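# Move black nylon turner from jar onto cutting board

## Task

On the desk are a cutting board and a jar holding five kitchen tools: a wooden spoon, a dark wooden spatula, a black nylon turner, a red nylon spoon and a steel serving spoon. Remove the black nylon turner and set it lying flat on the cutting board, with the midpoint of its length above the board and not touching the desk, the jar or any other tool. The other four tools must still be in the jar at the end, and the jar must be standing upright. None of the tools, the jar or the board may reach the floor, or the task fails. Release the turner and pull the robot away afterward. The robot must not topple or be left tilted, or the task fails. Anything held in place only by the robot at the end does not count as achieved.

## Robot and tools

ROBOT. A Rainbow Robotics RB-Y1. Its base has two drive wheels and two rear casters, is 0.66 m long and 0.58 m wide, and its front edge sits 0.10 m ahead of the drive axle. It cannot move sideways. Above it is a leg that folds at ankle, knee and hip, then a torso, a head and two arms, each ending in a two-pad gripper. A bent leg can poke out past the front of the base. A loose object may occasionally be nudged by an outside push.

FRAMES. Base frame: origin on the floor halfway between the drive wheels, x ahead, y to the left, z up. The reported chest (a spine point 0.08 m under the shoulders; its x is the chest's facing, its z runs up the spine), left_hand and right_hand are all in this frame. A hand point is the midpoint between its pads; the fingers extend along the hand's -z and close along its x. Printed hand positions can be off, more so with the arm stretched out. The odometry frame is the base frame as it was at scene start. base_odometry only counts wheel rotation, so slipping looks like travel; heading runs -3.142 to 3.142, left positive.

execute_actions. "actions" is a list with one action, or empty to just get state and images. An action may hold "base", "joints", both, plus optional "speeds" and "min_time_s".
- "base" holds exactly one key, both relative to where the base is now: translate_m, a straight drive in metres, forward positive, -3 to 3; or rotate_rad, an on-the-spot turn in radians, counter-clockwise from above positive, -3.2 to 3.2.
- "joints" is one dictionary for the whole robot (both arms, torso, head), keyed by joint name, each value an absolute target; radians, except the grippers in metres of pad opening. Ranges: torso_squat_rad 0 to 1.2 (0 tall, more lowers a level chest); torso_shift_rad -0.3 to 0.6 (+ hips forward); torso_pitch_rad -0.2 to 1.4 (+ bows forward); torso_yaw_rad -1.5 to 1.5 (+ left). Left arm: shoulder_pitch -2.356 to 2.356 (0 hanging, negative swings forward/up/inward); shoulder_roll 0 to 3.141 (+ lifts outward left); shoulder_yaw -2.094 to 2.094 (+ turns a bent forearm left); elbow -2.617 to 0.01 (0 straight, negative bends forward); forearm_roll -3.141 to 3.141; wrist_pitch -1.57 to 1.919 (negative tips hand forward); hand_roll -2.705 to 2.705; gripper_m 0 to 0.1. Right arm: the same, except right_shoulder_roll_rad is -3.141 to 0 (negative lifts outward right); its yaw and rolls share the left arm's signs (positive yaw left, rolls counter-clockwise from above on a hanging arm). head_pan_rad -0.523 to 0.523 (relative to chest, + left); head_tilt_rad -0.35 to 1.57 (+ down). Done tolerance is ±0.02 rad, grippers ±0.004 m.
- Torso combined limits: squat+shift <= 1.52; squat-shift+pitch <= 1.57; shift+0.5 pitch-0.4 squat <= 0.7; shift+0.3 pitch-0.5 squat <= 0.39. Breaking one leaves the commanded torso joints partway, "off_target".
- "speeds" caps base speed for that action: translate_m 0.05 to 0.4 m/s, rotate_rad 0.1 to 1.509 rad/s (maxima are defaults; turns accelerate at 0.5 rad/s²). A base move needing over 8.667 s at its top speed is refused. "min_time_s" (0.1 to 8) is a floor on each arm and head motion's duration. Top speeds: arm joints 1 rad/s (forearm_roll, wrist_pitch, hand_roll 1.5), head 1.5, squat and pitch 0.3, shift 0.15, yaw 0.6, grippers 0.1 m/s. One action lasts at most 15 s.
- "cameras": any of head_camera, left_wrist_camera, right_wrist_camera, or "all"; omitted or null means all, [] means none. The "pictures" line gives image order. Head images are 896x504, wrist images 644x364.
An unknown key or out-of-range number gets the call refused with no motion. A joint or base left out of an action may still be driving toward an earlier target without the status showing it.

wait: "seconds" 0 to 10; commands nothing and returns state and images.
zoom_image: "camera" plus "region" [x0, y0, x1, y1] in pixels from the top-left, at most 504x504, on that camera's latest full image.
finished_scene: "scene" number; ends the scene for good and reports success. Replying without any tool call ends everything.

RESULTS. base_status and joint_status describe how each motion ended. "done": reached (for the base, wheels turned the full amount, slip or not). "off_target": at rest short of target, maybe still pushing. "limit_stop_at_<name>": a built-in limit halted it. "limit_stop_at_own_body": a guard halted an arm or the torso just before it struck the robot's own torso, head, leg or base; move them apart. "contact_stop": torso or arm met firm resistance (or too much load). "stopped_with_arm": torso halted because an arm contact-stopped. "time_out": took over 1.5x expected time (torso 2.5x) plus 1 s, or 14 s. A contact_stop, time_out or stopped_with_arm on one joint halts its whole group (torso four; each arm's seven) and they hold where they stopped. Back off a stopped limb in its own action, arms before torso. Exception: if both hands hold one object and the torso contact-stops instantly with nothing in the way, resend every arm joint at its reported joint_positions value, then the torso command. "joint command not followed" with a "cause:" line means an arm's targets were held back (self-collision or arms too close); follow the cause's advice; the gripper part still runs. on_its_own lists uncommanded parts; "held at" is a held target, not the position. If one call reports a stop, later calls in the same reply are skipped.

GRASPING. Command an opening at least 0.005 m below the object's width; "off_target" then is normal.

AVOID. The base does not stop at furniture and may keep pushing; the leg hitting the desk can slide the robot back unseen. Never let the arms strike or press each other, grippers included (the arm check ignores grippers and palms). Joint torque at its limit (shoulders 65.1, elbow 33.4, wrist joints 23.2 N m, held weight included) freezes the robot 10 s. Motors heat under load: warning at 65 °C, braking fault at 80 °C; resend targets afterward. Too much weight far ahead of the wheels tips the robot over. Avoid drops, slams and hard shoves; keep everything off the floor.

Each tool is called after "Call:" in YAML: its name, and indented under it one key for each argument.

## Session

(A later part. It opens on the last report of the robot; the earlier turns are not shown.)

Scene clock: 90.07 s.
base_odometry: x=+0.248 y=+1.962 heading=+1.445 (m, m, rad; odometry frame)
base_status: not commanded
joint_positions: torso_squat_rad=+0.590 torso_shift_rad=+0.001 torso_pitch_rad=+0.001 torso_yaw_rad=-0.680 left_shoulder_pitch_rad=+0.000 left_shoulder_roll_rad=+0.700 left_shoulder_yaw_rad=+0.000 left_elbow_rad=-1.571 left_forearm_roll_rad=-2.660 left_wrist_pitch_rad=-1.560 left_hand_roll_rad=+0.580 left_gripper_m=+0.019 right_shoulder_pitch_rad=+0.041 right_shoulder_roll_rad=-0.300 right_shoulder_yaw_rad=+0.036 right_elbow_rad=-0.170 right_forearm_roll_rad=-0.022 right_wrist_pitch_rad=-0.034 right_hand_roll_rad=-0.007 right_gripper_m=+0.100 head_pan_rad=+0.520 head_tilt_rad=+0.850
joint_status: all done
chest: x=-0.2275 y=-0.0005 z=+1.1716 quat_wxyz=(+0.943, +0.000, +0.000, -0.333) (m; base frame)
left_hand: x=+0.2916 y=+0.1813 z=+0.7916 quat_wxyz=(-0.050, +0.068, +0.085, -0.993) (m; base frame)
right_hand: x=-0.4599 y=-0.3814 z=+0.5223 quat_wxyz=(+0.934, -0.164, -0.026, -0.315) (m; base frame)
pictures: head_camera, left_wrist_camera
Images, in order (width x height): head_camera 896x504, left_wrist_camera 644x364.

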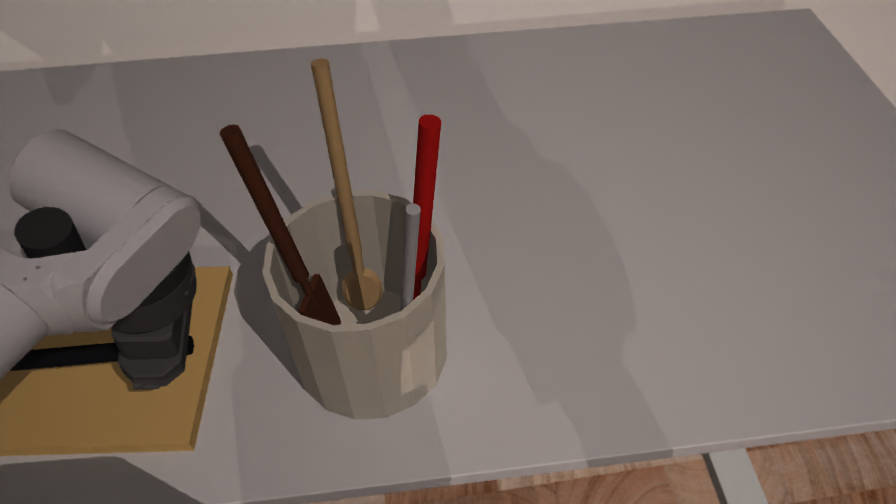

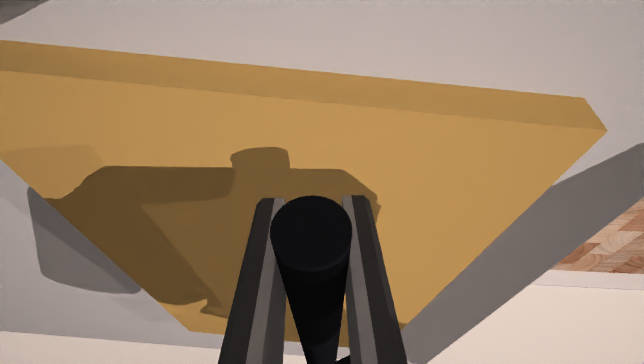

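Call:
execute_actions:
  actions:
    - {"joints":{"torso_squat_rad":0.635}}
  cameras: ["left_wrist_camera"]

Call:
execute_actions:
  actions:
    - {"joints":{"left_gripper_m":0.06}}
  cameras: []

Call:
execute_actions:
  actions:
    - {"joints":{"torso_squat_rad":0.38}}
  cameras: []

Call:
execute_actions:
  actions:
    - {"base":{"translate_m":-0.35},"joints":{"torso_yaw_rad":-0.25,"head_tilt_rad":0.7,"head_pan_rad":0.35}}
  cameras: ["head_camera"]

Scene clock: 97.10 s.
base_odometry: x=+0.248 y=+1.962 heading=+1.445 (m, m, rad; odometry frame)
base_status: not commanded
joint_positions: torso_squat_rad=+0.635 torso_shift_rad=+0.001 torso_pitch_rad=+0.001 torso_yaw_rad=-0.680 left_shoulder_pitch_rad=+0.000 left_shoulder_roll_rad=+0.700 left_shoulder_yaw_rad=+0.000 left_elbow_rad=-1.571 left_forearm_roll_rad=-2.660 left_wrist_pitch_rad=-1.560 left_hand_roll_rad=+0.580 left_gripper_m=+0.019 right_shoulder_pitch_rad=+0.041 right_shoulder_roll_rad=-0.300 right_shoulder_yaw_rad=+0.036 right_elbow_rad=-0.170 right_forearm_roll_rad=-0.022 right_wrist_pitch_rad=-0.034 right_hand_roll_rad=-0.007 right_gripper_m=+0.100 head_pan_rad=+0.520 head_tilt_rad=+0.850
joint_status: all done
chest: x=-0.2275 y=-0.0005 z=+1.1535 quat_wxyz=(+0.943, +0.000, +0.000, -0.333) (m; base frame)
left_hand: x=+0.2916 y=+0.1813 z=+0.7735 quat_wxyz=(-0.050, +0.068, +0.085, -0.993) (m; base frame)
right_hand: x=-0.4600 y=-0.3814 z=+0.5042 quat_wxyz=(+0.934, -0.164, -0.026, -0.315) (m; base frame)
pictures: left_wrist_camera
Images, in order (width x height): left_wrist_camera 644x364.

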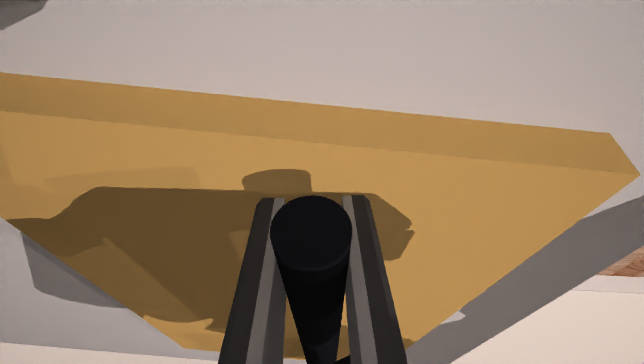

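Scene clock: 98.07 s.
base_odometry: x=+0.248 y=+1.962 heading=+1.445 (m, m, rad; odometry frame)
base_status: not commanded
joint_positions: torso_squat_rad=+0.635 torso_shift_rad=+0.001 torso_pitch_rad=+0.000 torso_yaw_rad=-0.680 left_shoulder_pitch_rad=-0.002 left_shoulder_roll_rad=+0.702 left_shoulder_yaw_rad=+0.001 left_elbow_rad=-1.572 left_forearm_roll_rad=-2.660 left_wrist_pitch_rad=-1.560 left_hand_roll_rad=+0.580 left_gripper_m=+0.059 right_shoulder_pitch_rad=+0.041 right_shoulder_roll_rad=-0.300 right_shoulder_yaw_rad=+0.036 right_elbow_rad=-0.170 right_forearm_roll_rad=-0.022 right_wrist_pitch_rad=-0.034 right_hand_roll_rad=-0.007 right_gripper_m=+0.100 head_pan_rad=+0.520 head_tilt_rad=+0.850
joint_status: all done
chest: x=-0.2276 y=-0.0005 z=+1.1535 quat_wxyz=(+0.943, +0.000, +0.000, -0.333) (m; base frame)
left_hand: x=+0.2932 y=+0.1808 z=+0.7751 quat_wxyz=(-0.051, +0.071, +0.085, -0.993) (m; base frame)
right_hand: x=-0.4599 y=-0.3814 z=+0.5041 quat_wxyz=(+0.934, -0.164, -0.026, -0.315) (m; base frame)
pictures: none
No camera images: the call's "cameras" was empty. Leave "cameras" out to get every camera's image.

Scene clock: 99.70 s.
base_odometry: x=+0.248 y=+1.962 heading=+1.445 (m, m, rad; odometry frame)
base_status: not commanded
joint_positions: torso_squat_rad=+0.380 torso_shift_rad=+0.001 torso_pitch_rad=+0.001 torso_yaw_rad=-0.680 left_shoulder_pitch_rad=+0.000 left_shoulder_roll_rad=+0.700 left_shoulder_yaw_rad=+0.000 left_elbow_rad=-1.571 left_forearm_roll_rad=-2.660 left_wrist_pitch_rad=-1.560 left_hand_roll_rad=+0.580 left_gripper_m=+0.060 right_shoulder_pitch_rad=+0.041 right_shoulder_roll_rad=-0.300 right_shoulder_yaw_rad=+0.036 right_elbow_rad=-0.170 right_forearm_roll_rad=-0.022 right_wrist_pitch_rad=-0.034 right_hand_roll_rad=-0.007 right_gripper_m=+0.100 head_pan_rad=+0.520 head_tilt_rad=+0.850
joint_status: all done
chest: x=-0.2273 y=-0.0005 z=+1.2400 quat_wxyz=(+0.943, +0.000, +0.001, -0.333) (m; base frame)
left_hand: x=+0.2919 y=+0.1813 z=+0.8601 quat_wxyz=(-0.050, +0.069, +0.085, -0.993) (m; base frame)
right_hand: x=-0.4600 y=-0.3814 z=+0.5908 quat_wxyz=(+0.934, -0.164, -0.026, -0.315) (m; base frame)
pictures: none
No camera images: the call's "cameras" was empty. Leave "cameras" out to get every camera's image.

Scene clock: 102.63 s.
base_odometry: x=+0.205 y=+1.615 heading=+1.448 (m, m, rad; odometry frame)
base_status: done
joint_positions: torso_squat_rad=+0.380 torso_shift_rad=+0.001 torso_pitch_rad=+0.001 torso_yaw_rad=-0.250 left_shoulder_pitch_rad=+0.000 left_shoulder_roll_rad=+0.700 left_shoulder_yaw_rad=+0.000 left_elbow_rad=-1.571 left_forearm_roll_rad=-2.660 left_wrist_pitch_rad=-1.560 left_hand_roll_rad=+0.580 left_gripper_m=+0.060 right_shoulder_pitch_rad=+0.041 right_shoulder_roll_rad=-0.300 right_shoulder_yaw_rad=+0.036 right_elbow_rad=-0.170 right_forearm_roll_rad=-0.022 right_wrist_pitch_rad=-0.034 right_hand_roll_rad=-0.007 right_gripper_m=+0.100 head_pan_rad=+0.350 head_tilt_rad=+0.700
joint_status: all done
chest: x=-0.2274 y=-0.0005 z=+1.2400 quat_wxyz=(+0.992, +0.000, +0.000, -0.125) (m; base frame)
left_hand: x=+0.1687 y=+0.3814 z=+0.8602 quat_wxyz=(+0.163, +0.049, +0.098, -0.981) (m; base frame)
right_hand: x=-0.2799 y=-0.4435 z=+0.5906 quat_wxyz=(+0.980, -0.155, -0.061, -0.108) (m; base frame)
pictures: head_camera
Images, in order (width x height): head_camera 896x504.

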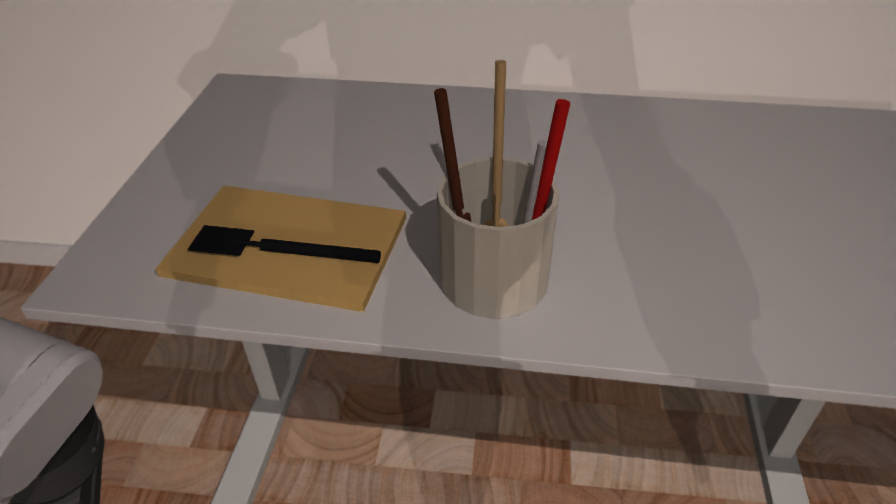

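Call:
finished_scene:
  scene: 2

The scene is finished: the task was done.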